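# Crank the sharpener just over one turn clockwise

## Task

Rotate the pencil sharpener's crank slightly more than one complete revolution in the clockwise direction, as judged by someone facing the side where the crank sits; the turned position must persist by itself at the end, not only because the robot is holding the crank there.

## Robot and tools

Robot and frame. Two arms, left_arm and right_arm, stand at the near edge of a table. Every pose is in one shared scene frame: z = 0 at the table top, +z up, +x forward out over the table (the table begins near x = +0.15 m), +y toward the robot's own left. left_arm is the robot's left arm on the +y side; the names have nothing to do with which side of an image something appears on. Arm root links: left_arm at (-0.001, +0.337, +0.271) m, quat_wxyz (+0.697, +0.109, +0.109, +0.700); right_arm at (-0.001, -0.337, +0.271) m, quat_wxyz (+0.697, -0.109, +0.109, -0.700). Joint ranges in rad, base to gripper: waist -2.880..2.880, shoulder 0.000..3.142, elbow 0.000..3.019, wrist pitch -1.693..1.571, wrist yaw -1.571..1.571, wrist roll -2.094..2.094.

Gripper. The fingers extend along the gripper's +z axis and close along its y axis. end_effector_position is the point midway between the finger pads, roughly 1 cm behind the tips. Reported hand positions can be slightly wrong, more so when the arm reaches far, and arms tend to settle a centimetre or more from the commanded pose, usually low.

Row layout (shared by execute_actions and move). One row holds 16 numbers: left_arm x, y, z, qw, qx, qy, qz, opening, then right_arm x, y, z, qw, qx, qy, qz, opening. Both arms always appear, even if only one should move. x, y, z are an absolute target position in metres in the scene frame; qw, qx, qy, qz are an absolute target orientation, w first, same frame. opening runs from -1 (closed) to +1 (fully open, 0.094 m). To keep an arm still, repeat its exact pose from the last result before it stopped, plus the opening it should have. To keep a gripper's orientation steady, resend one fixed quaternion rather than copying the drifting reported one.

execute_actions(actions): a list of up to 15 actions, each a table of up to 15 rows; each row is one control step of 1/30 s, and a short table repeats its final row to fill 15 steps. An empty list just returns the current state and images. An action is refused for both arms if any target lies over 0.6 m from that gripper's start position along any of the gripper's own axes; if the first action fails this, or any action is malformed, nothing runs. Each step the target is limited to within 70 mm and 16 degrees of the measured pose, so distant targets need several actions; after an action an arm continues only to its last limited pose.

move(target, speed, blocking): target is one 16-number row of absolute poses. Both grippers travel straight toward them and finish together, in 0.5 to 10 s (cut off at 10 s). speed is the path's top speed in m/s, 0.002 to 0.5, default 0.25; rotation is capped at twice that in rad/s. Orientation takes the shorter way round. Openings are applied at the start. Paths ignore obstacles and the other arm, and grippers may lag, wander or overshoot speed, especially near full stretch. Faster moves, and targets placed deeper beyond a contact, hit and press harder. blocking=false returns after 0.5 s while motion continues; then call wait or stop before sending other rows or moves. The result adds a move: line giving the ending (done, off_target, moving, held, fault) and limits (paced = pose clipped; held = a check blocked steps, after which the arm may jump faster), plus each gripper's distance from its target.

wait(seconds): 0 to 10; lets the scene run with the last commands held, returning early if a running move finishes. stop(): brakes the current move; it needs stopping distance, and fingers keep moving. zoom_image(camera, region): enlarges [x0, y0, x1, y1] pixels (max 504 by 504, origin top-left) from cam_head_left, cam_head_right, cam_left_wrist or cam_right_wrist, all 504x504. read_manual(section) only gives licence text. finished_scene(scene) ends the scene irreversibly after the robot holds its last command; call it only once the crank has turned far enough and will stay there when released.

Results. The state line lists each gripper's pose per arm. Hand target lines show the pose the controller is currently driving toward. grip_measured is the finger opening on the command scale; the last Joint positions number is the opening in metres (readings may be off by about 1 mm). To grasp, command about 0.03 below grip_measured; less for a gentler hold. Finger force tops out around 50 to 62 N. Joint torques are noisy, offset and nonzero even in free air. A pose unreachable line means the clearance check altered or blocked that arm's command. FAULT lines mean an arm stopped.

Cautions. The simulation keeps running while you compose replies, with the robot holding its last command. Do not let the arms collide or press on each other. Avoid drops, slips, slams and hard shoves on the sharpener; a jammed arm keeps pushing until commanded otherwise. Long loaded holds heat motors: MOTOR HOT appears at 85 °C and at 100 °C the arm goes limp (OVER-TEMPERATURE FAULT). Smooth, efficient motion is preferred. Turning a crank means following a circle around its axle in small pose steps, checking camera views for the sense of rotation.

Each tool is called after "Emit:" in YAML: its name, and indented under it one key for each argument.

## Session

Emit:
execute_actions:
  actions: []

Scene clock: 0.00 s.
left_arm: end_effector_position=(+0.1468, +0.3205, +0.2060) grip_measured=+1.000 end_effector_quat_wxyz=(-0.573, +0.579, +0.576, +0.069) | right_arm: end_effector_position=(+0.2825, -0.8100, +0.3322) grip_measured=+1.000 end_effector_quat_wxyz=(-0.020, +0.291, -0.956, +0.017)
Joint positions: left_arm=[-2.117  1.902  0.682 -1.35  -0.417  0.642  0.094] | right_arm=[ 0.392  1.685  1.365 -1.089 -0.322 -1.744  0.094]
Joint velocities: left_arm=[-0.015 -0.005  0.012 -0.007  0.022 -0.022  0.   ] | right_arm=[-0.015 -0.005 -0.012  0.002 -0.007 -0.007  0.   ]
Joint torques (N m, as the arm reports them, + toward a larger angle): no reading
Motor temperatures (°C, as the motors report them): left_arm=[33 33 33 33 31 31] | right_arm=[32 30 33 31 31 30]
Hand target (left_arm): +0.145, +0.322, +0.206; +0.577, -0.578, -0.573, -0.068
Hand target (right_arm): +0.289, -0.819, +0.343; +0.022, -0.294, +0.955, -0.032

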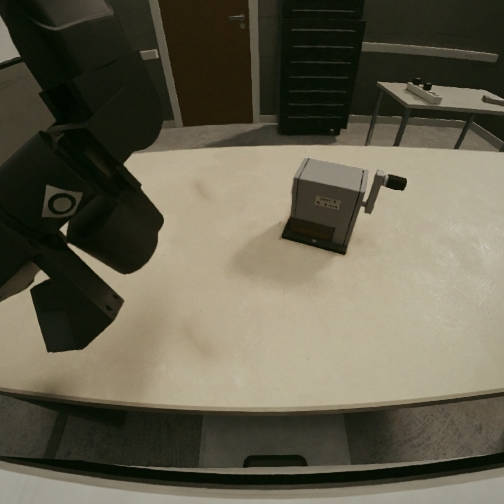

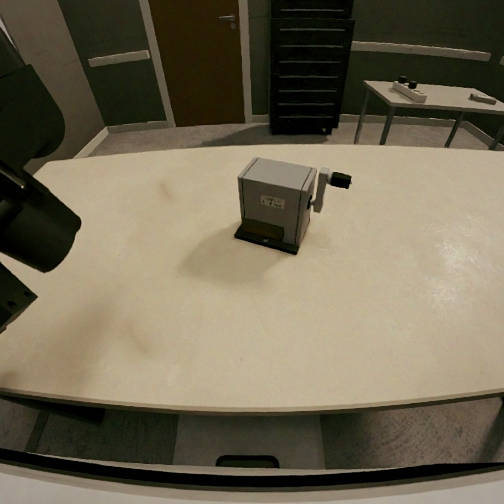

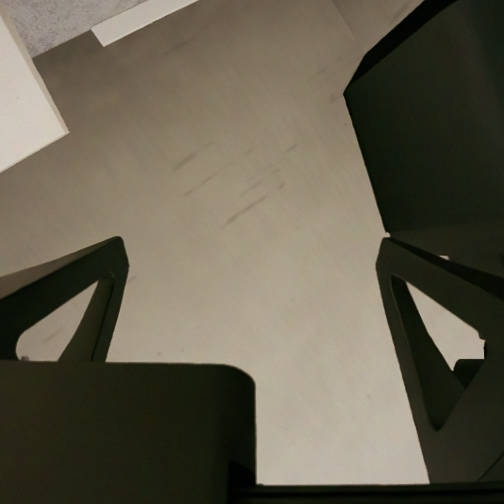

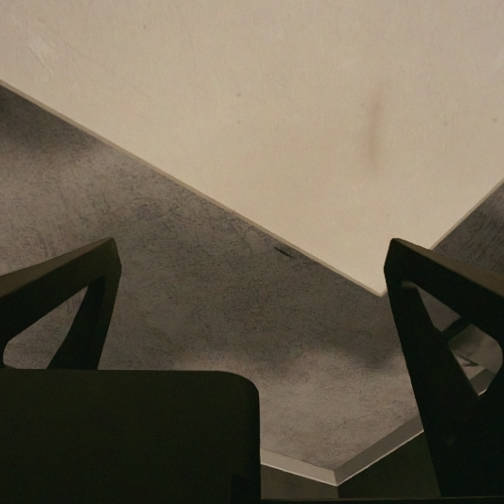

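Emit:
move:
  target: [0.1468,0.3205,0.206,-0.573,0.579,0.576,0.069,1,0.35,-0.2,0.35,0,1,0,0,1]
  speed: 0.4

Scene clock: 8.67 s.
left_arm: end_effector_position=(+0.1468, +0.3205, +0.2060) grip_measured=+1.000 end_effector_quat_wxyz=(-0.573, +0.579, +0.576, +0.069) | right_arm: end_effector_position=(+0.3347, -0.2165, +0.3362) grip_measured=+1.000 end_effector_quat_wxyz=(+0.142, +0.968, -0.203, +0.038)
Joint positions: left_arm=[-2.117  1.902  0.682 -1.35  -0.417  0.642  0.094] | right_arm=[ 2.18   1.145  0.853 -1.183  0.427 -2.099  0.094]
Joint velocities: left_arm=[-0.015 -0.005  0.017 -0.007 -0.11  -0.066  0.   ] | right_arm=[-0.005 -0.005 -0.007 -0.012 -0.022  0.022  0.   ]
Joint torques (N m, as the arm reports them, + toward a larger angle): left_arm=[ -1.36 -11.62  -0.93  -1.73   0.05  -0.05] | right_arm=[ 2.3  -6.7  11.73 -0.32  0.11 -0.17]
Motor temperatures (°C, as the motors report them): left_arm=[33 33 33 33 31 31] | right_arm=[32 31 35 31 31 30]
Hand target (left_arm): +0.147, +0.320, +0.206; +0.573, -0.579, -0.576, -0.069
Hand target (right_arm): +0.351, -0.205, +0.347; +0.134, +0.970, -0.196, +0.046
Off the commanded pose (left_arm): 0.000 m, 0 deg.
Off the commanded pose (right_arm): 0.026 m, 29 deg; orientation clipped at the last step of the last action.
joint sent to its limit (right arm) — the command would take joint 6 (wrist roll) past its lower limit, so that joint was sent only as far as its limit.
move: off_target (right_arm); limits=paced

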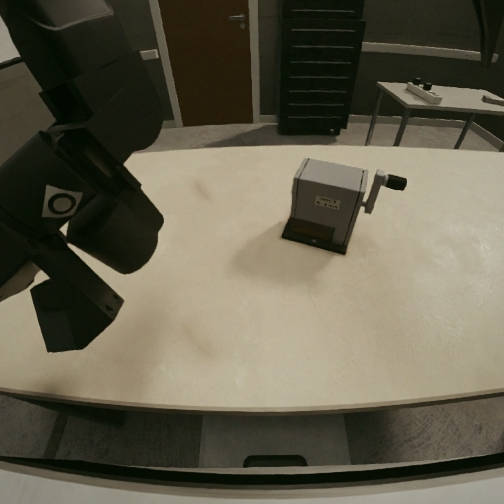

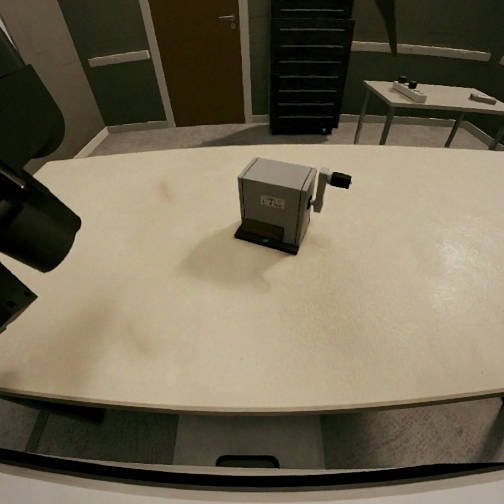

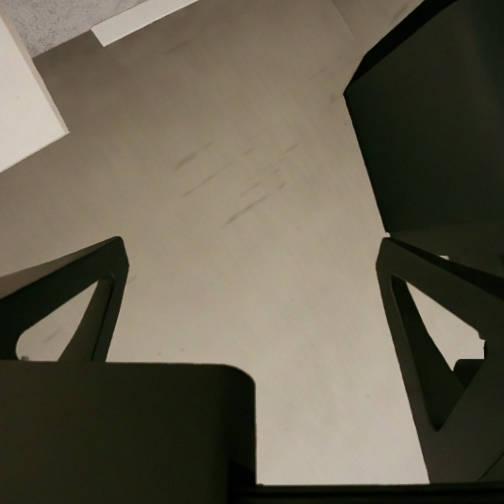

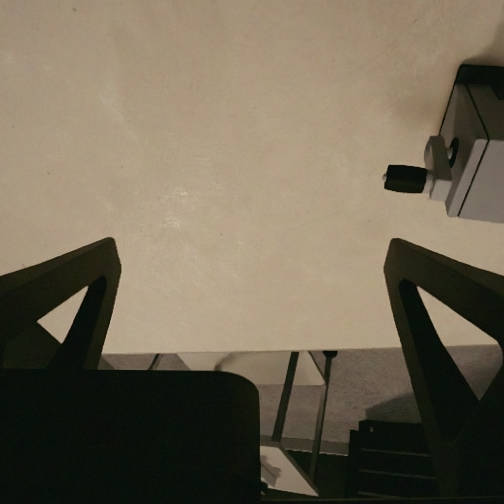

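Emit:
move:
  target: [0.1468,0.3205,0.206,-0.573,0.579,0.576,0.069,1,0.45,-0.36,0.16,0.5,-0.5,0.5,0.5,1]
  speed: 0.3

Scene clock: 27.97 s.
left_arm: end_effector_position=(+0.1468, +0.3205, +0.2060) grip_measured=+1.000 end_effector_quat_wxyz=(-0.573, +0.579, +0.576, +0.069) | right_arm: end_effector_position=(+0.4272, -0.3339, +0.1863) grip_measured=+1.000 end_effector_quat_wxyz=(-0.432, +0.529, -0.642, -0.348)
Joint positions: left_arm=[-2.117  1.902  0.682 -1.35  -0.417  0.642  0.094] | right_arm=[ 1.196  1.847  0.941 -0.853 -1.25  -2.1    0.094]
Joint velocities: left_arm=[-0.015 -0.015 -0.007 -0.017 -0.007 -0.037  0.   ] | right_arm=[-0.015 -0.005 -0.007 -0.007 -0.037 -0.022  0.   ]
Joint torques (N m, as the arm reports them, + toward a larger angle): left_arm=[ -1.42 -11.64  -0.91  -1.73   0.04  -0.06] | right_arm=[ -0.48 -14.5    2.91  -0.19  -0.66  -0.03]
Motor temperatures (°C, as the motors report them): left_arm=[33 33 33 33 31 31] | right_arm=[32 31 37 31 31 30]
Hand target (left_arm): +0.147, +0.320, +0.206; +0.573, -0.579, -0.576, -0.069
Hand target (right_arm): +0.429, -0.333, +0.189; +0.434, -0.532, +0.639, +0.345
Off the commanded pose (left_arm): 0.000 m, 0 deg.
Off the commanded pose (right_arm): 0.044 m, 25 deg; orientation clipped at the last step of the last action.
move: held (right_arm); limits=paced,held; held on 17 of 115 steps (right_arm), including the last (right_arm)
pose unreachable (right arm): on one or more control steps of this call, first in action 0 (counted from 0), this arm could not follow its commanded pose, so it was not sent that pose on those steps. On the call's last step it was still not sent that pose. It may still have moved: this result reports where it is.
cause: the commanded pose would bring two parts of the arm too close to each other (its wrist (the part past joint 4) and its wrist camera, with joints 5 (wrist yaw) and 6 (wrist roll) between them).

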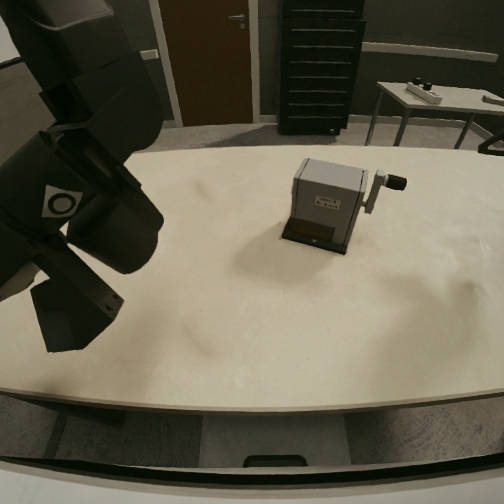

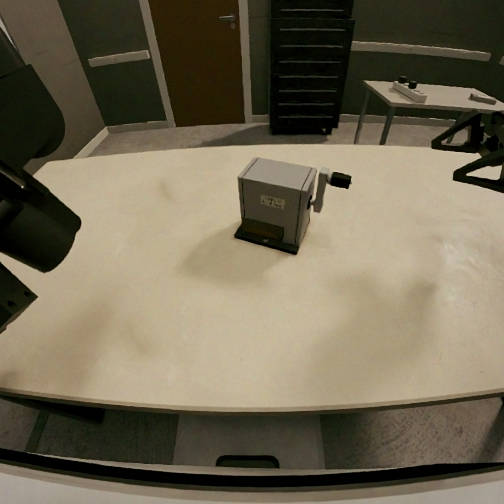

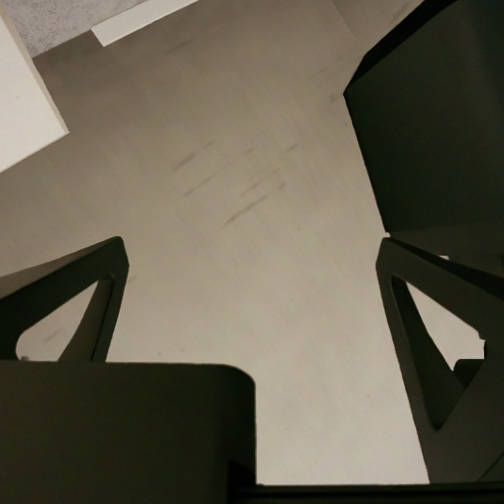

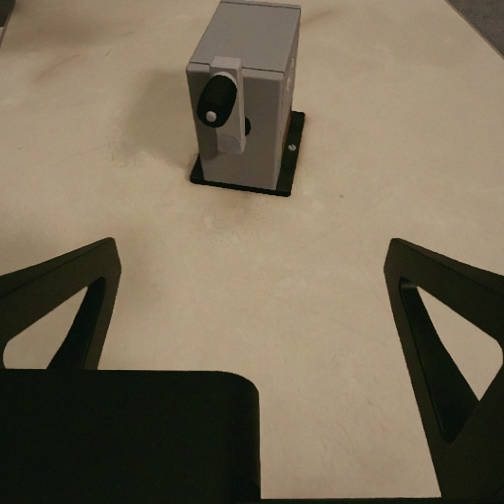

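Emit:
move:
  target: [0.1468,0.3205,0.206,-0.573,0.579,0.576,0.069,1,0.45,-0.3,0.2,0.2706,-0.653,-0.653,-0.2706,1]
  speed: 0.3

Scene clock: 47.60 s.
left_arm: end_effector_position=(+0.1468, +0.3205, +0.2060) grip_measured=+1.000 end_effector_quat_wxyz=(-0.573, +0.579, +0.576, +0.069) | right_arm: end_effector_position=(+0.4380, -0.3032, +0.2018) grip_measured=+1.000 end_effector_quat_wxyz=(-0.269, +0.651, +0.655, +0.273)
Joint positions: left_arm=[-2.117  1.902  0.682 -1.35  -0.417  0.642  0.094] | right_arm=[ 1.36   1.633  0.929 -0.774 -0.83   1.262  0.094]
Joint velocities: left_arm=[-0.005 -0.024 -0.022  0.007  0.081  0.037  0.   ] | right_arm=[-0.005 -0.024  0.012  0.007 -0.081  0.066  0.   ]
Joint torques (N m, as the arm reports them, + toward a larger angle): left_arm=[ -1.44 -11.59  -0.93  -1.74   0.04  -0.05] | right_arm=[  0.63 -11.47   7.46  -0.29  -0.42   0.08]
Motor temperatures (°C, as the motors report them): left_arm=[33 33 33 33 31 31] | right_arm=[32 32 35 31 32 30]
Hand target (left_arm): +0.147, +0.320, +0.206; +0.573, -0.579, -0.576, -0.069
Hand target (right_arm): +0.449, -0.300, +0.200; -0.273, +0.652, +0.654, +0.270
Off the commanded pose (left_arm): 0.000 m, 0 deg.
Off the commanded pose (right_arm): 0.013 m, 0 deg.
move: off_target (right_arm)

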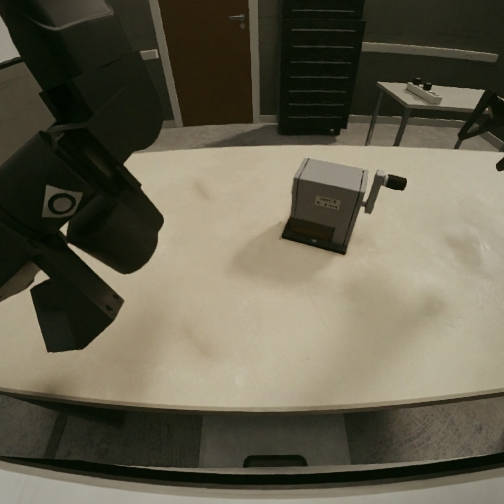

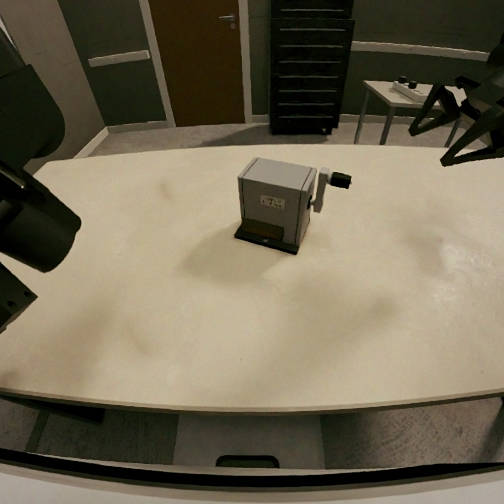

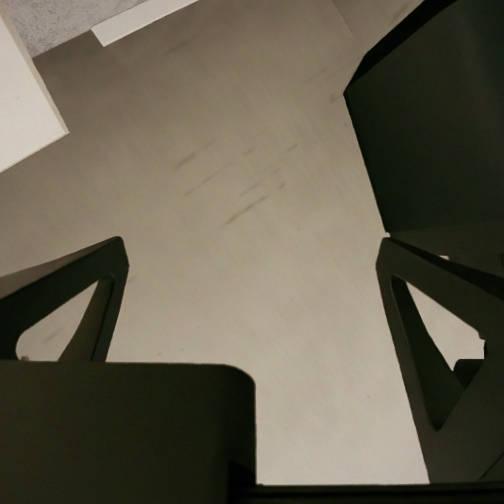

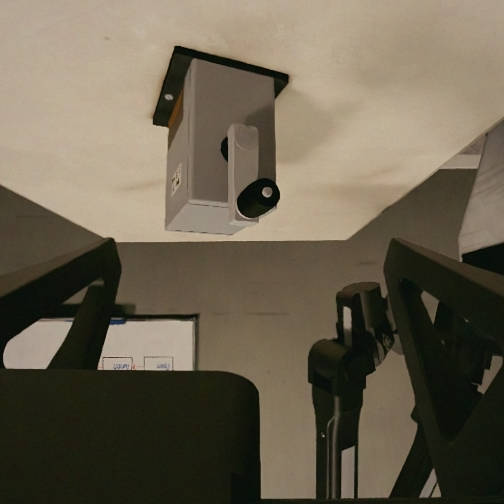

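Emit:
move:
  target: [0.1468,0.3205,0.206,-0.573,0.579,0.576,0.069,1,0.45,-0.24,0.19,0.2706,-0.653,-0.653,-0.2706,1]
  speed: 0.2

Scene clock: 56.60 s.
left_arm: end_effector_position=(+0.1468, +0.3205, +0.2060) grip_measured=+1.000 end_effector_quat_wxyz=(-0.573, +0.579, +0.576, +0.069) | right_arm: end_effector_position=(+0.4540, -0.2390, +0.1956) grip_measured=+1.000 end_effector_quat_wxyz=(-0.269, +0.647, +0.659, +0.274)
Joint positions: left_arm=[-2.117  1.902  0.682 -1.35  -0.417  0.642  0.094] | right_arm=[ 1.518  1.633  0.918 -0.602 -0.804  1.474  0.094]
Joint velocities: left_arm=[-0.005  0.005 -0.012  0.002  0.037 -0.022  0.   ] | right_arm=[-0.005 -0.005 -0.007  0.007  0.007  0.066  0.   ]
Joint torques (N m, as the arm reports them, + toward a larger angle): left_arm=[ -1.42 -11.64  -0.91  -1.73   0.04  -0.05] | right_arm=[ -0.07 -12.92   4.09   0.76  -0.41   0.09]
Motor temperatures (°C, as the motors report them): left_arm=[33 33 33 33 31 31] | right_arm=[32 32 36 31 31 30]
Hand target (left_arm): +0.147, +0.320, +0.206; +0.573, -0.579, -0.576, -0.069
Hand target (right_arm): +0.450, -0.241, +0.190; -0.271, +0.653, +0.653, +0.271
Off the commanded pose (left_arm): 0.000 m, 0 deg.
Off the commanded pose (right_arm): 0.007 m, 1 deg.
move: done

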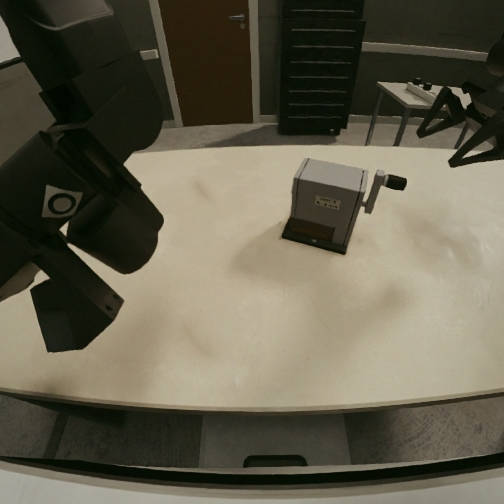

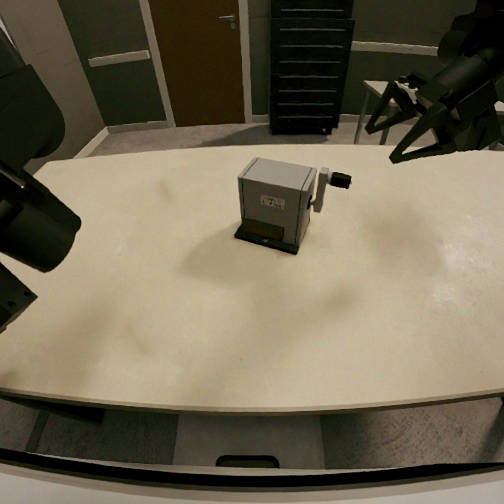

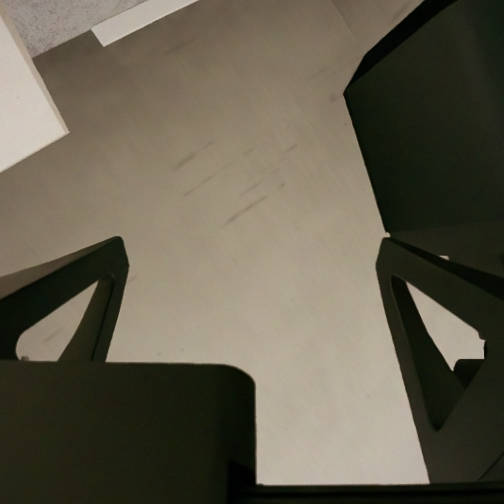

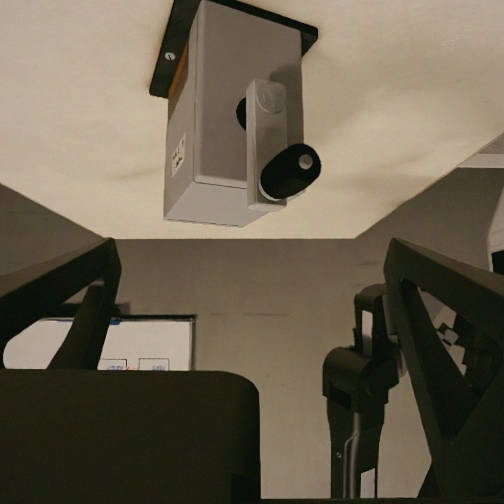

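Emit:
move:
  target: [0.1468,0.3205,0.206,-0.573,0.579,0.576,0.069,1,0.425,-0.205,0.14,0.2706,-0.653,-0.653,-0.2706,1]
  speed: 0.1

Scene clock: 67.57 s.
left_arm: end_effector_position=(+0.1468, +0.3205, +0.2060) grip_measured=+1.000 end_effector_quat_wxyz=(-0.573, +0.579, +0.576, +0.069) | right_arm: end_effector_position=(+0.4309, -0.2087, +0.1474) grip_measured=+1.000 end_effector_quat_wxyz=(-0.265, +0.650, +0.656, +0.276)
Joint positions: left_arm=[-2.117  1.902  0.682 -1.35  -0.417  0.642  0.094] | right_arm=[ 1.591  1.718  0.83  -0.343 -0.779  1.589  0.094]
Joint velocities: left_arm=[ 0.005 -0.024 -0.007 -0.007 -0.066  0.022  0.   ] | right_arm=[-0.005 -0.005  0.002 -0.002  0.051  0.037  0.   ]
Joint torques (N m, as the arm reports them, + toward a larger angle): left_arm=[ -1.37 -11.58  -0.92  -1.73   0.05  -0.05] | right_arm=[  1.33 -11.83   3.14   0.93  -0.4    0.06]
Motor temperatures (°C, as the motors report them): left_arm=[33 33 33 33 31 31] | right_arm=[32 32 35 31 31 30]
Hand target (left_arm): +0.147, +0.320, +0.206; +0.573, -0.579, -0.576, -0.069
Hand target (right_arm): +0.425, -0.205, +0.140; -0.271, +0.653, +0.653, +0.270
Off the commanded pose (left_arm): 0.000 m, 0 deg.
Off the commanded pose (right_arm): 0.010 m, 1 deg.
move: done

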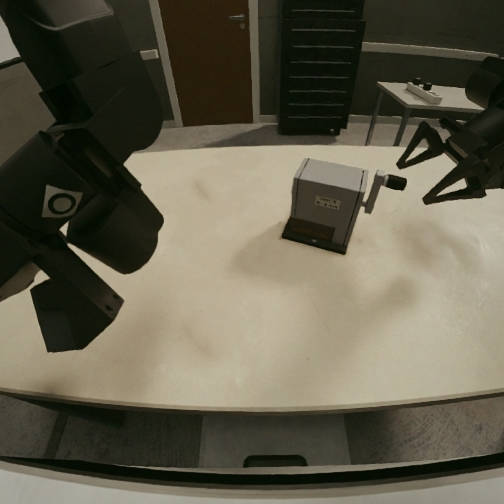

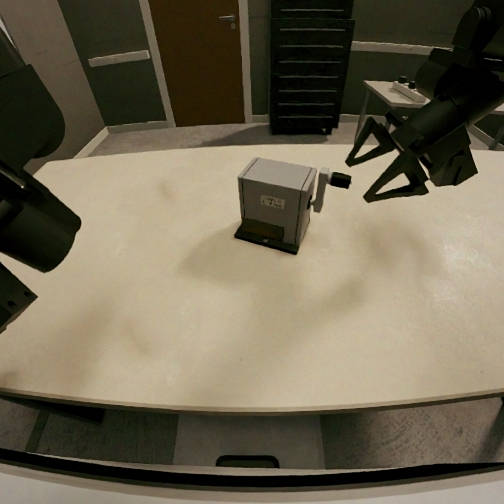

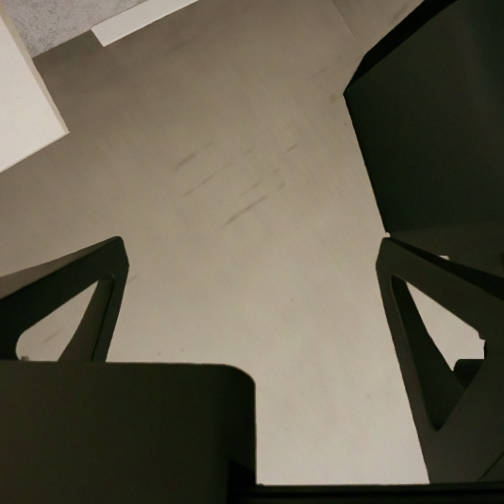

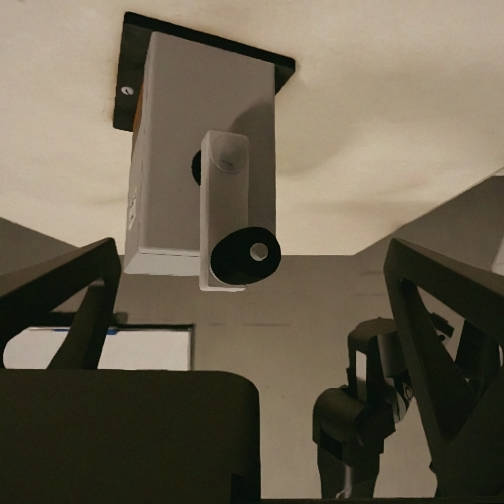

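Emit:
move:
  target: [0.1468,0.3205,0.206,-0.573,0.579,0.576,0.069,1,0.427,-0.193,0.137,0.2706,-0.653,-0.653,-0.2706,0.3]
  speed: 0.03

Scene clock: 79.40 s.
left_arm: end_effector_position=(+0.1468, +0.3205, +0.2060) grip_measured=+1.000 end_effector_quat_wxyz=(-0.573, +0.579, +0.576, +0.069) | right_arm: end_effector_position=(+0.4338, -0.1975, +0.1470) grip_measured=+0.302 end_effector_quat_wxyz=(-0.263, +0.650, +0.656, +0.278)
Joint positions: left_arm=[-2.117  1.902  0.682 -1.35  -0.417  0.642  0.094] | right_arm=[ 1.618  1.72   0.83  -0.309 -0.77   1.628  0.061]
Joint velocities: left_arm=[ 0.005 -0.005  0.017  0.007  0.007  0.007  0.   ] | right_arm=[ 0.005  0.015  0.002 -0.007  0.051 -0.051 -0.001]
Joint torques (N m, as the arm reports them, + toward a larger angle): left_arm=[ -1.36 -11.65  -0.92  -1.72   0.05  -0.05] | right_arm=[  1.52 -11.35   3.26   0.98  -0.41   0.08]
Motor temperatures (°C, as the motors report them): left_arm=[33 34 33 33 31 31] | right_arm=[32 32 35 31 31 30]
Hand target (left_arm): +0.147, +0.320, +0.206; +0.573, -0.579, -0.576, -0.069
Hand target (right_arm): +0.427, -0.193, +0.137; -0.271, +0.653, +0.653, +0.271
Off the commanded pose (left_arm): 0.000 m, 0 deg.
Off the commanded pose (right_arm): 0.013 m, 1 deg.
move: off_target (right_arm)

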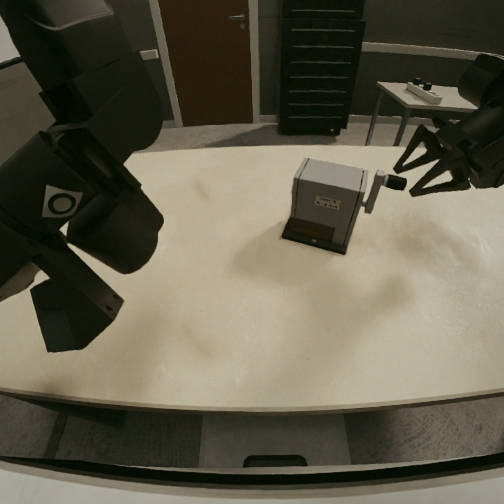

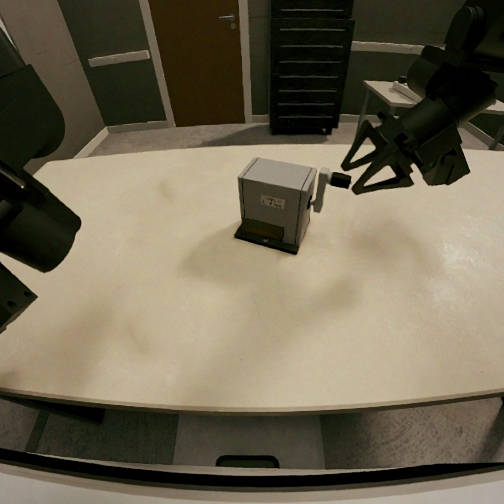

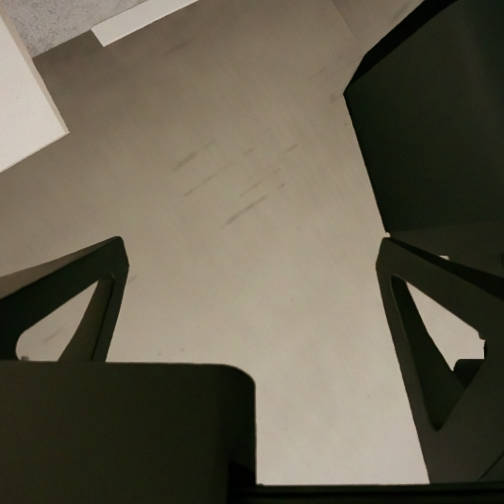

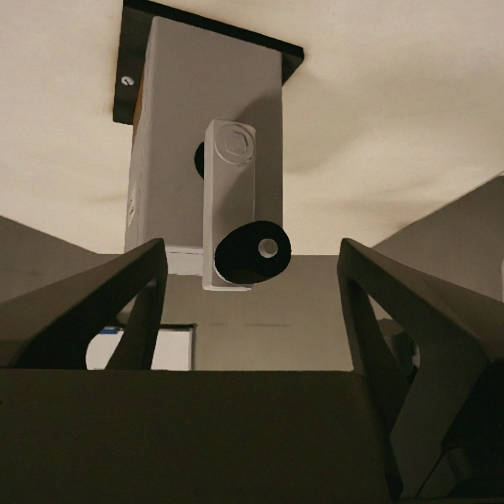

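Emit:
move:
  target: [0.1468,0.3205,0.206,-0.573,0.579,0.576,0.069,1,0.427,-0.165,0.13,0.2706,-0.653,-0.653,-0.2706,0.3]
  speed: 0.03

Scene clock: 83.30 s.
left_arm: end_effector_position=(+0.1468, +0.3205, +0.2060) grip_measured=+1.000 end_effector_quat_wxyz=(-0.573, +0.579, +0.576, +0.069) | right_arm: end_effector_position=(+0.4348, -0.1695, +0.1397) grip_measured=+0.302 end_effector_quat_wxyz=(-0.264, +0.650, +0.656, +0.278)
Joint positions: left_arm=[-2.117  1.902  0.682 -1.35  -0.417  0.642  0.094] | right_arm=[ 1.685  1.743  0.83  -0.228 -0.745  1.713  0.061]
Joint velocities: left_arm=[-0.015 -0.005  0.002  0.002 -0.022 -0.081  0.   ] | right_arm=[-0.005 -0.005 -0.002 -0.007  0.037  0.022  0.001]
Joint torques (N m, as the arm reports them, + toward a larger angle): left_arm=[ -1.4  -11.63  -0.91  -1.73   0.04  -0.06] | right_arm=[  1.79 -11.54   3.09   1.1   -0.4    0.07]
Motor temperatures (°C, as the motors report them): left_arm=[33 34 33 33 31 31] | right_arm=[32 32 35 31 31 30]
Hand target (left_arm): +0.147, +0.320, +0.206; +0.573, -0.579, -0.576, -0.069
Hand target (right_arm): +0.427, -0.165, +0.130; -0.271, +0.653, +0.653, +0.271
Off the commanded pose (left_arm): 0.000 m, 0 deg.
Off the commanded pose (right_arm): 0.013 m, 1 deg.
move: off_target (right_arm)

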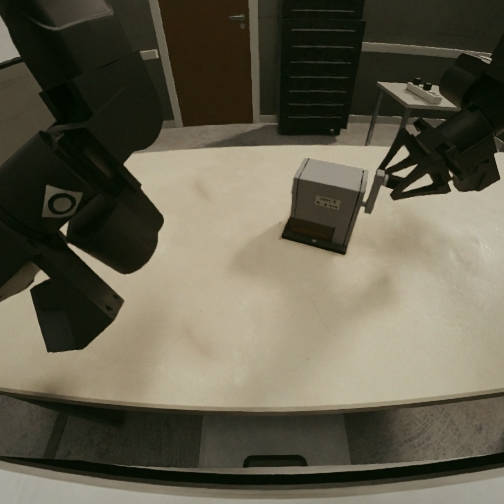

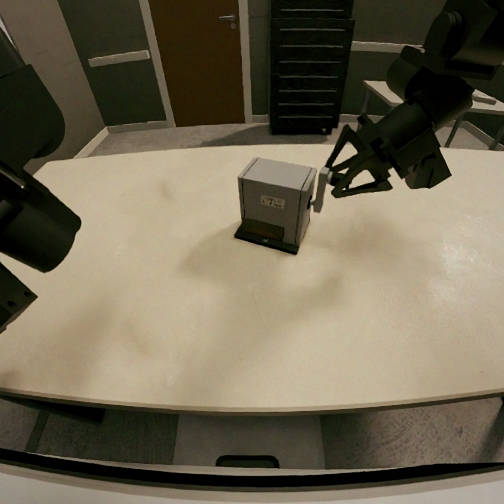

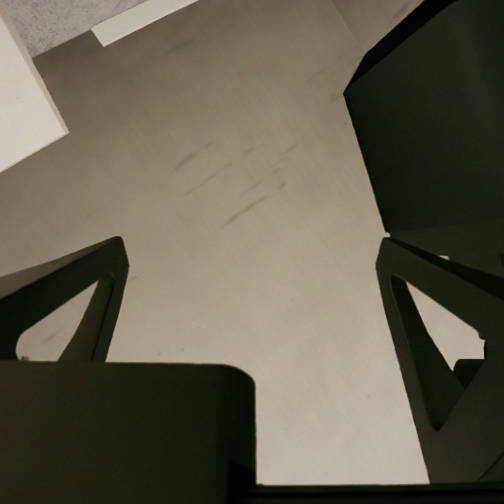

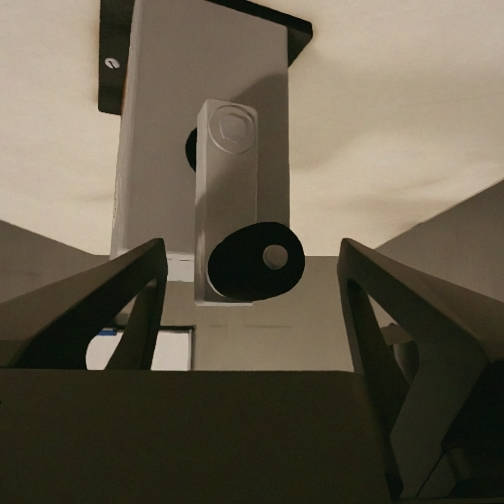

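Knob appears between the fingers. Close.

Emit:
move:
  target: [0.1468,0.3205,0.206,-0.573,0.579,0.576,0.069,1,0.428,-0.16,0.128,0.2706,-0.653,-0.653,-0.2706,-0.7]
  speed: 0.03

Scene clock: 87.27 s.
left_arm: end_effector_position=(+0.1468, +0.3205, +0.2060) grip_measured=+1.000 end_effector_quat_wxyz=(-0.573, +0.579, +0.576, +0.069) | right_arm: end_effector_position=(+0.4396, -0.1744, +0.1388) grip_measured=-0.426 end_effector_quat_wxyz=(-0.267, +0.683, +0.625, +0.268)
Joint positions: left_arm=[-2.117  1.902  0.682 -1.35  -0.417  0.642  0.094] | right_arm=[ 1.676  1.743  0.832 -0.217 -0.735  1.806  0.027]
Joint velocities: left_arm=[-0.005 -0.005 -0.012  0.017  0.066  0.007  0.   ] | right_arm=[-0.005  0.005  0.002  0.002 -0.007 -0.022  0.   ]
Joint torques (N m, as the arm reports them, + toward a larger angle): left_arm=[ -1.4  -11.66  -0.92  -1.74   0.04  -0.05] | right_arm=[  3.08 -11.23   3.1    1.2   -0.59  -0.72]
Motor temperatures (°C, as the motors report them): left_arm=[33 34 33 33 31 31] | right_arm=[32 32 35 31 31 30]
Hand target (left_arm): +0.147, +0.320, +0.206; +0.573, -0.579, -0.576, -0.069
Hand target (right_arm): +0.428, -0.161, +0.129; -0.271, +0.654, +0.653, +0.271
Off the commanded pose (left_arm): 0.000 m, 0 deg.
Off the commanded pose (right_arm): 0.021 m, 5 deg.
move: off_target (right_arm)

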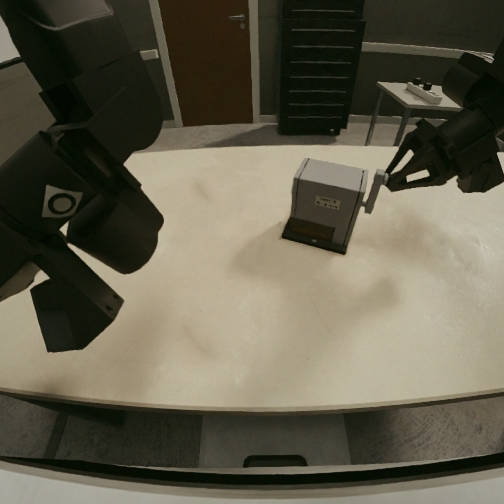

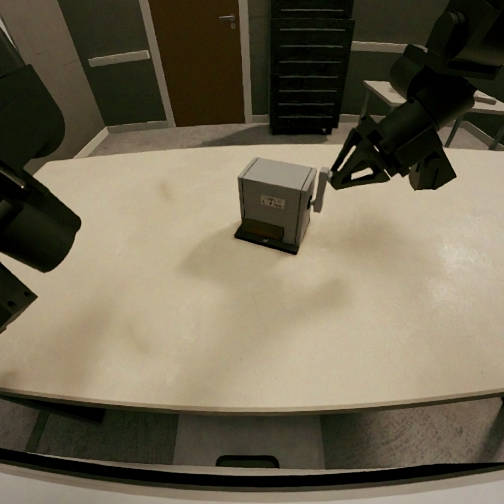

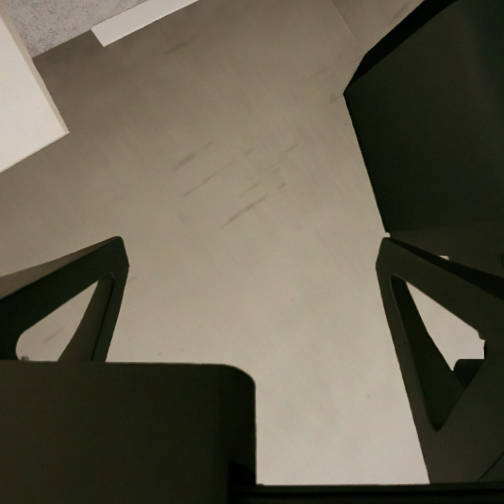

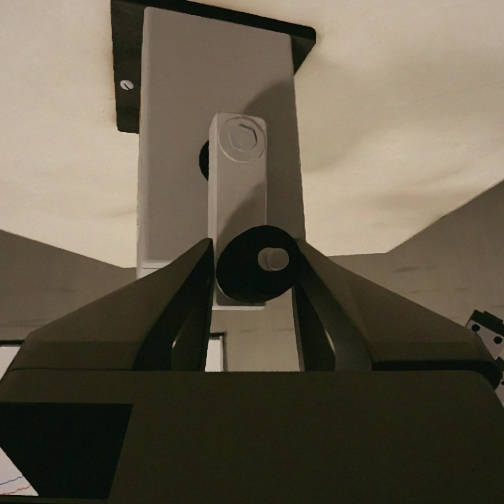

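Emit:
execute_actions:
  actions:
    - [[0.1468,0.3205,0.206,-0.573,0.579,0.576,0.069,1,0.443,-0.1746,0.1295,-0.267,0.683,0.625,0.268,-0.5]]
    - [[0.1468,0.3205,0.206,-0.573,0.579,0.576,0.069,1,0.454,-0.177,0.125,-0.267,0.683,0.625,0.268,-0.5]]
    - [[0.1468,0.3205,0.206,-0.573,0.579,0.576,0.069,1,0.463,-0.179,0.118,-0.267,0.683,0.625,0.268,-0.5]]
    - [[0.1468,0.3205,0.206,-0.573,0.579,0.576,0.069,1,0.470,-0.1807,0.1085,-0.267,0.683,0.625,0.268,-0.5]]
    - [[0.1468,0.3205,0.206,-0.573,0.579,0.576,0.069,1,0.4745,-0.1817,0.098,-0.267,0.683,0.625,0.268,-0.5]]
    - [[0.1468,0.3205,0.206,-0.573,0.579,0.576,0.069,1,0.476,-0.182,0.086,-0.267,0.683,0.625,0.268,-0.5]]
    - [[0.1468,0.3205,0.206,-0.573,0.579,0.576,0.069,1,0.476,-0.182,0.086,-0.267,0.683,0.625,0.268,-0.5]]

Scene clock: 106.67 s.
left_arm: end_effector_position=(+0.1468, +0.3205, +0.2060) grip_measured=+1.000 end_effector_quat_wxyz=(-0.573, +0.579, +0.576, +0.069) | right_arm: end_effector_position=(+0.4846, -0.1939, +0.0985) grip_measured=-0.470 end_effector_quat_wxyz=(-0.262, +0.712, +0.595, +0.266)
Joint positions: left_arm=[-2.117  1.902  0.682 -1.35  -0.417  0.642  0.094] | right_arm=[ 1.628  1.887  0.965 -0.201 -0.737  1.853  0.025]
Joint velocities: left_arm=[-0.015  0.005 -0.017 -0.002  0.022 -0.007  0.   ] | right_arm=[-0.015 -0.005  0.002  0.002  0.022 -0.022 -0.002]
Joint torques (N m, as the arm reports them, + toward a larger angle): left_arm=[ -1.44 -11.62  -0.93  -1.74   0.04  -0.06] | right_arm=[  2.34 -12.31   3.99   0.73  -0.85  -0.83]
Motor temperatures (°C, as the motors report them): left_arm=[33 34 33 33 31 31] | right_arm=[32 32 35 31 32 30]
Hand target (left_arm): +0.147, +0.320, +0.206; +0.573, -0.579, -0.576, -0.069
Hand target (right_arm): +0.476, -0.182, +0.087; -0.267, +0.684, +0.624, +0.269
Off the commanded pose (left_arm): 0.000 m, 0 deg.
Off the commanded pose (right_arm): 0.019 m, 5 deg.

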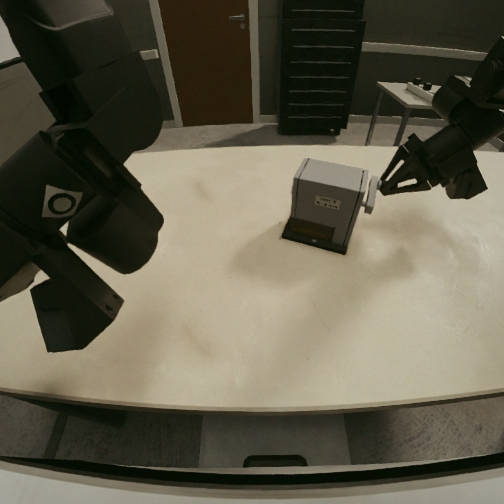

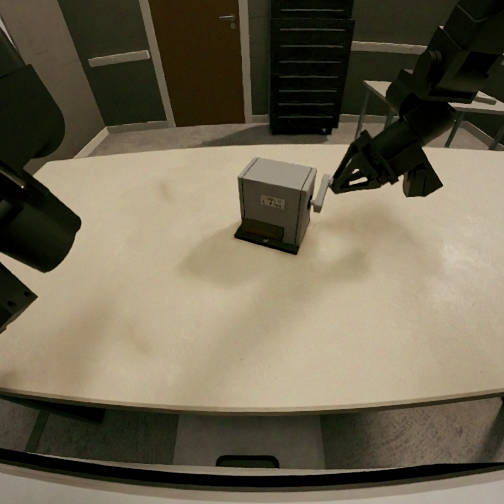

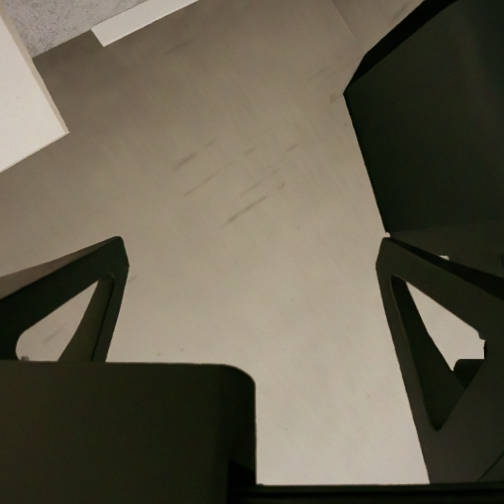

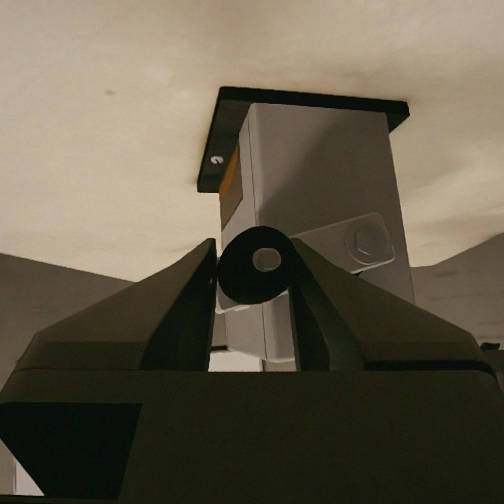

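Emit:
execute_actions:
  actions:
    - [[0.1468,0.3205,0.206,-0.573,0.579,0.576,0.069,1,0.480,-0.190,0.079,-0.262,0.712,0.595,0.266,-0.5]]
    - [[0.1468,0.3205,0.206,-0.573,0.579,0.576,0.069,1,0.478,-0.189,0.0655,-0.262,0.712,0.595,0.266,-0.5]]
    - [[0.1468,0.3205,0.206,-0.573,0.579,0.576,0.069,1,0.4735,-0.187,0.053,-0.262,0.712,0.595,0.266,-0.5]]
    - [[0.1468,0.3205,0.206,-0.573,0.579,0.576,0.069,1,0.466,-0.184,0.042,-0.262,0.712,0.595,0.266,-0.5]]
    - [[0.1468,0.3205,0.206,-0.573,0.579,0.576,0.069,1,0.456,-0.180,0.034,-0.262,0.712,0.595,0.266,-0.5]]
    - [[0.1468,0.3205,0.206,-0.573,0.579,0.576,0.069,1,0.444,-0.175,0.029,-0.262,0.712,0.595,0.266,-0.5]]
    - [[0.1468,0.3205,0.206,-0.573,0.579,0.576,0.069,1,0.432,-0.170,0.027,-0.262,0.712,0.595,0.266,-0.5]]
    - [[0.1468,0.3205,0.206,-0.573,0.579,0.576,0.069,1,0.420,-0.165,0.029,-0.262,0.712,0.595,0.266,-0.5]]

Scene clock: 120.53 s.
left_arm: end_effector_position=(+0.1468, +0.3205, +0.2060) grip_measured=+1.000 end_effector_quat_wxyz=(-0.573, +0.579, +0.576, +0.069) | right_arm: end_effector_position=(+0.4351, -0.1745, +0.0330) grip_measured=-0.485 end_effector_quat_wxyz=(-0.253, +0.729, +0.578, +0.266)
Joint positions: left_arm=[-2.117  1.902  0.682 -1.35  -0.417  0.642  0.094] | right_arm=[ 1.681  2.039  0.861  0.129 -0.692  1.976  0.024]
Joint velocities: left_arm=[-0.005 -0.005 -0.022 -0.002  0.007  0.007  0.   ] | right_arm=[-0.015 -0.015 -0.007 -0.007  0.007 -0.022 -0.   ]
Joint torques (N m, as the arm reports them, + toward a larger angle): left_arm=[ -1.37 -11.63  -0.92  -1.72   0.04  -0.05] | right_arm=[  2.3  -13.06   0.28   1.04  -0.99  -0.42]
Motor temperatures (°C, as the motors report them): left_arm=[33 34 33 33 31 31] | right_arm=[32 32 35 31 32 30]
Hand target (left_arm): +0.147, +0.320, +0.206; +0.573, -0.579, -0.576, -0.069
Hand target (right_arm): +0.420, -0.165, +0.029; -0.262, +0.712, +0.594, +0.266
Off the commanded pose (left_arm): 0.000 m, 0 deg.
Off the commanded pose (right_arm): 0.018 m, 3 deg.

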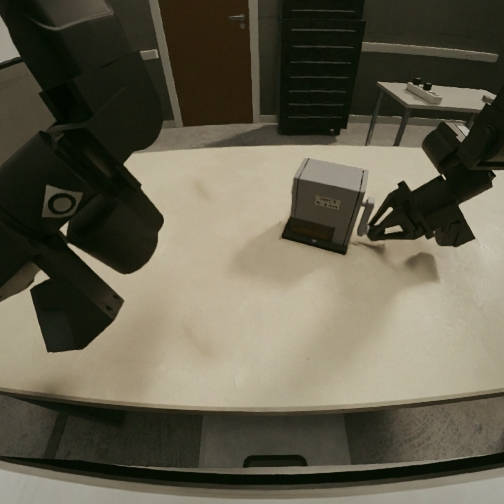

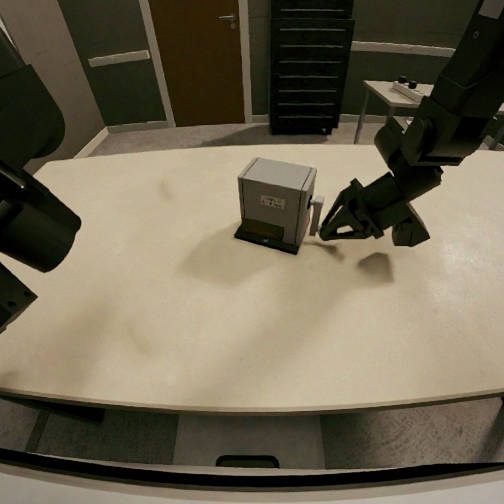

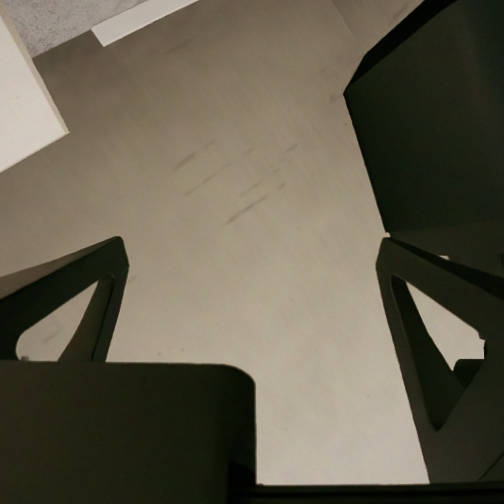

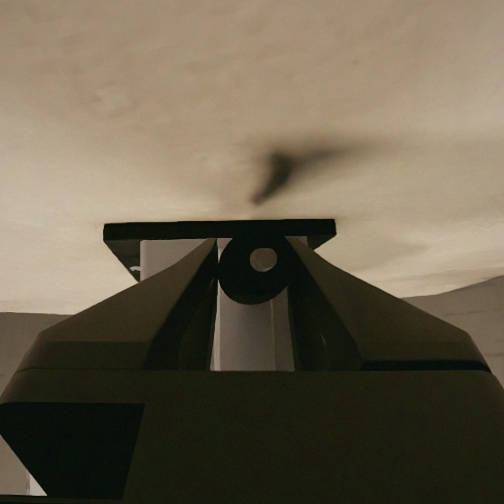

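Emit:
execute_actions:
  actions:
    - [[0.1468,0.3205,0.206,-0.573,0.579,0.576,0.069,1,0.408,-0.162,0.032,-0.262,0.712,0.595,0.266,-0.5]]
    - [[0.1468,0.3205,0.206,-0.573,0.579,0.576,0.069,1,0.396,-0.158,0.038,-0.262,0.712,0.595,0.266,-0.5]]
    - [[0.1468,0.3205,0.206,-0.573,0.579,0.576,0.069,1,0.387,-0.155,0.048,-0.262,0.712,0.595,0.266,-0.5]]
    - [[0.1468,0.3205,0.206,-0.573,0.579,0.576,0.069,1,0.381,-0.152,0.060,-0.262,0.712,0.595,0.266,-0.5]]
    - [[0.1468,0.3205,0.206,-0.573,0.579,0.576,0.069,1,0.378,-0.151,0.074,-0.262,0.712,0.595,0.266,-0.5]]
    - [[0.1468,0.3205,0.206,-0.573,0.579,0.576,0.069,1,0.378,-0.151,0.089,-0.262,0.712,0.595,0.266,-0.5]]
    - [[0.1468,0.3205,0.206,-0.573,0.579,0.576,0.069,1,0.381,-0.152,0.103,-0.262,0.712,0.595,0.266,-0.5]]
    - [[0.1468,0.3205,0.206,-0.573,0.579,0.576,0.069,1,0.388,-0.154,0.116,-0.262,0.712,0.595,0.266,-0.5]]
    - [[0.1468,0.3205,0.206,-0.573,0.579,0.576,0.069,1,0.398,-0.158,0.126,-0.262,0.712,0.595,0.266,-0.5]]

Scene clock: 136.53 s.
left_arm: end_effector_position=(+0.1468, +0.3205, +0.2060) grip_measured=+1.000 end_effector_quat_wxyz=(-0.573, +0.579, +0.576, +0.069) | right_arm: end_effector_position=(+0.3956, -0.1587, +0.1153) grip_measured=-0.485 end_effector_quat_wxyz=(-0.264, +0.733, +0.573, +0.254)
Joint positions: left_arm=[-2.117  1.902  0.682 -1.35  -0.417  0.642  0.094] | right_arm=[ 1.738  1.767  0.69   0.035 -0.671  2.042  0.024]
Joint velocities: left_arm=[ 0.005 -0.005 -0.022  0.007  0.066  0.081  0.   ] | right_arm=[-0.005 -0.015 -0.002 -0.007  0.051  0.022  0.   ]
Joint torques (N m, as the arm reports them, + toward a larger angle): left_arm=[ -1.38 -11.61  -0.93  -1.73   0.04  -0.06] | right_arm=[  1.01 -14.66   2.23  -0.03  -1.06  -0.66]
Motor temperatures (°C, as the motors report them): left_arm=[33 34 33 33 31 31] | right_arm=[32 32 34 31 32 30]
Hand target (left_arm): +0.147, +0.320, +0.206; +0.573, -0.579, -0.576, -0.069
Hand target (right_arm): +0.398, -0.158, +0.126; -0.261, +0.713, +0.594, +0.267
Off the commanded pose (left_arm): 0.000 m, 0 deg.
Off the commanded pose (right_arm): 0.011 m, 4 deg.

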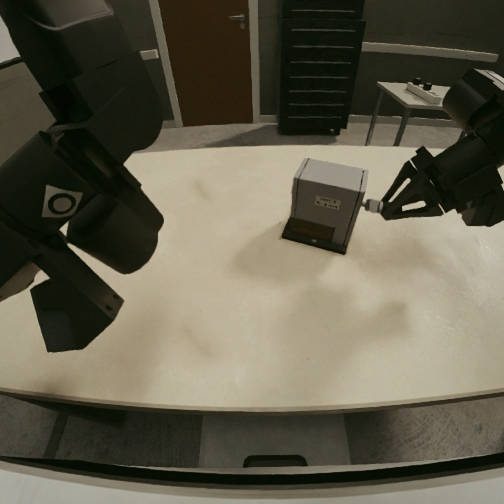

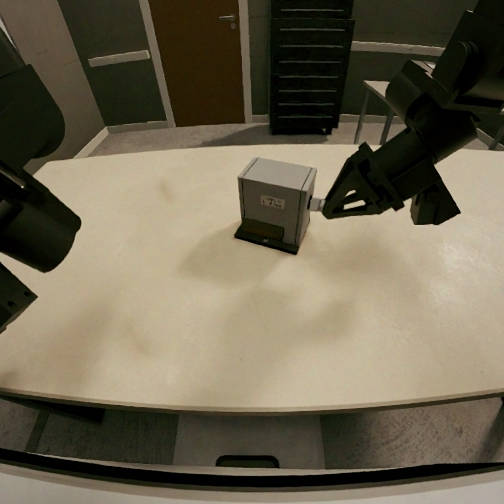

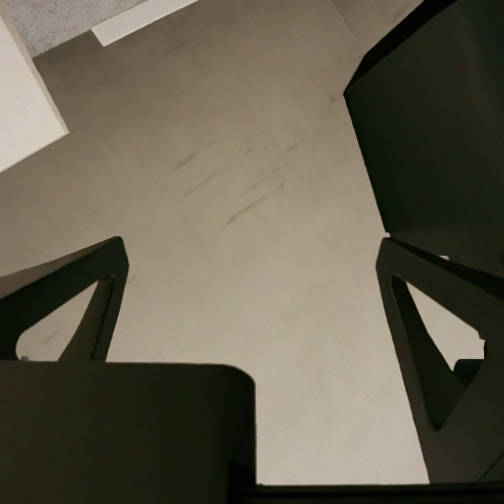

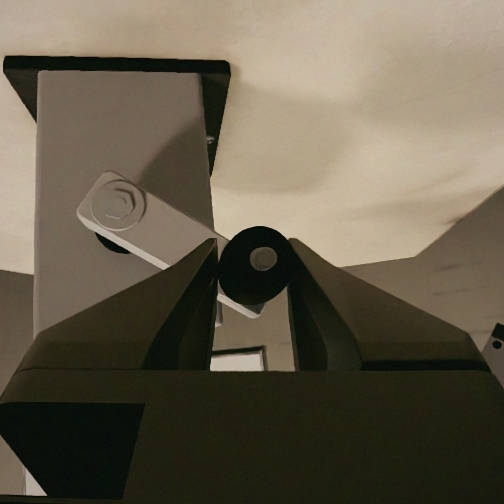

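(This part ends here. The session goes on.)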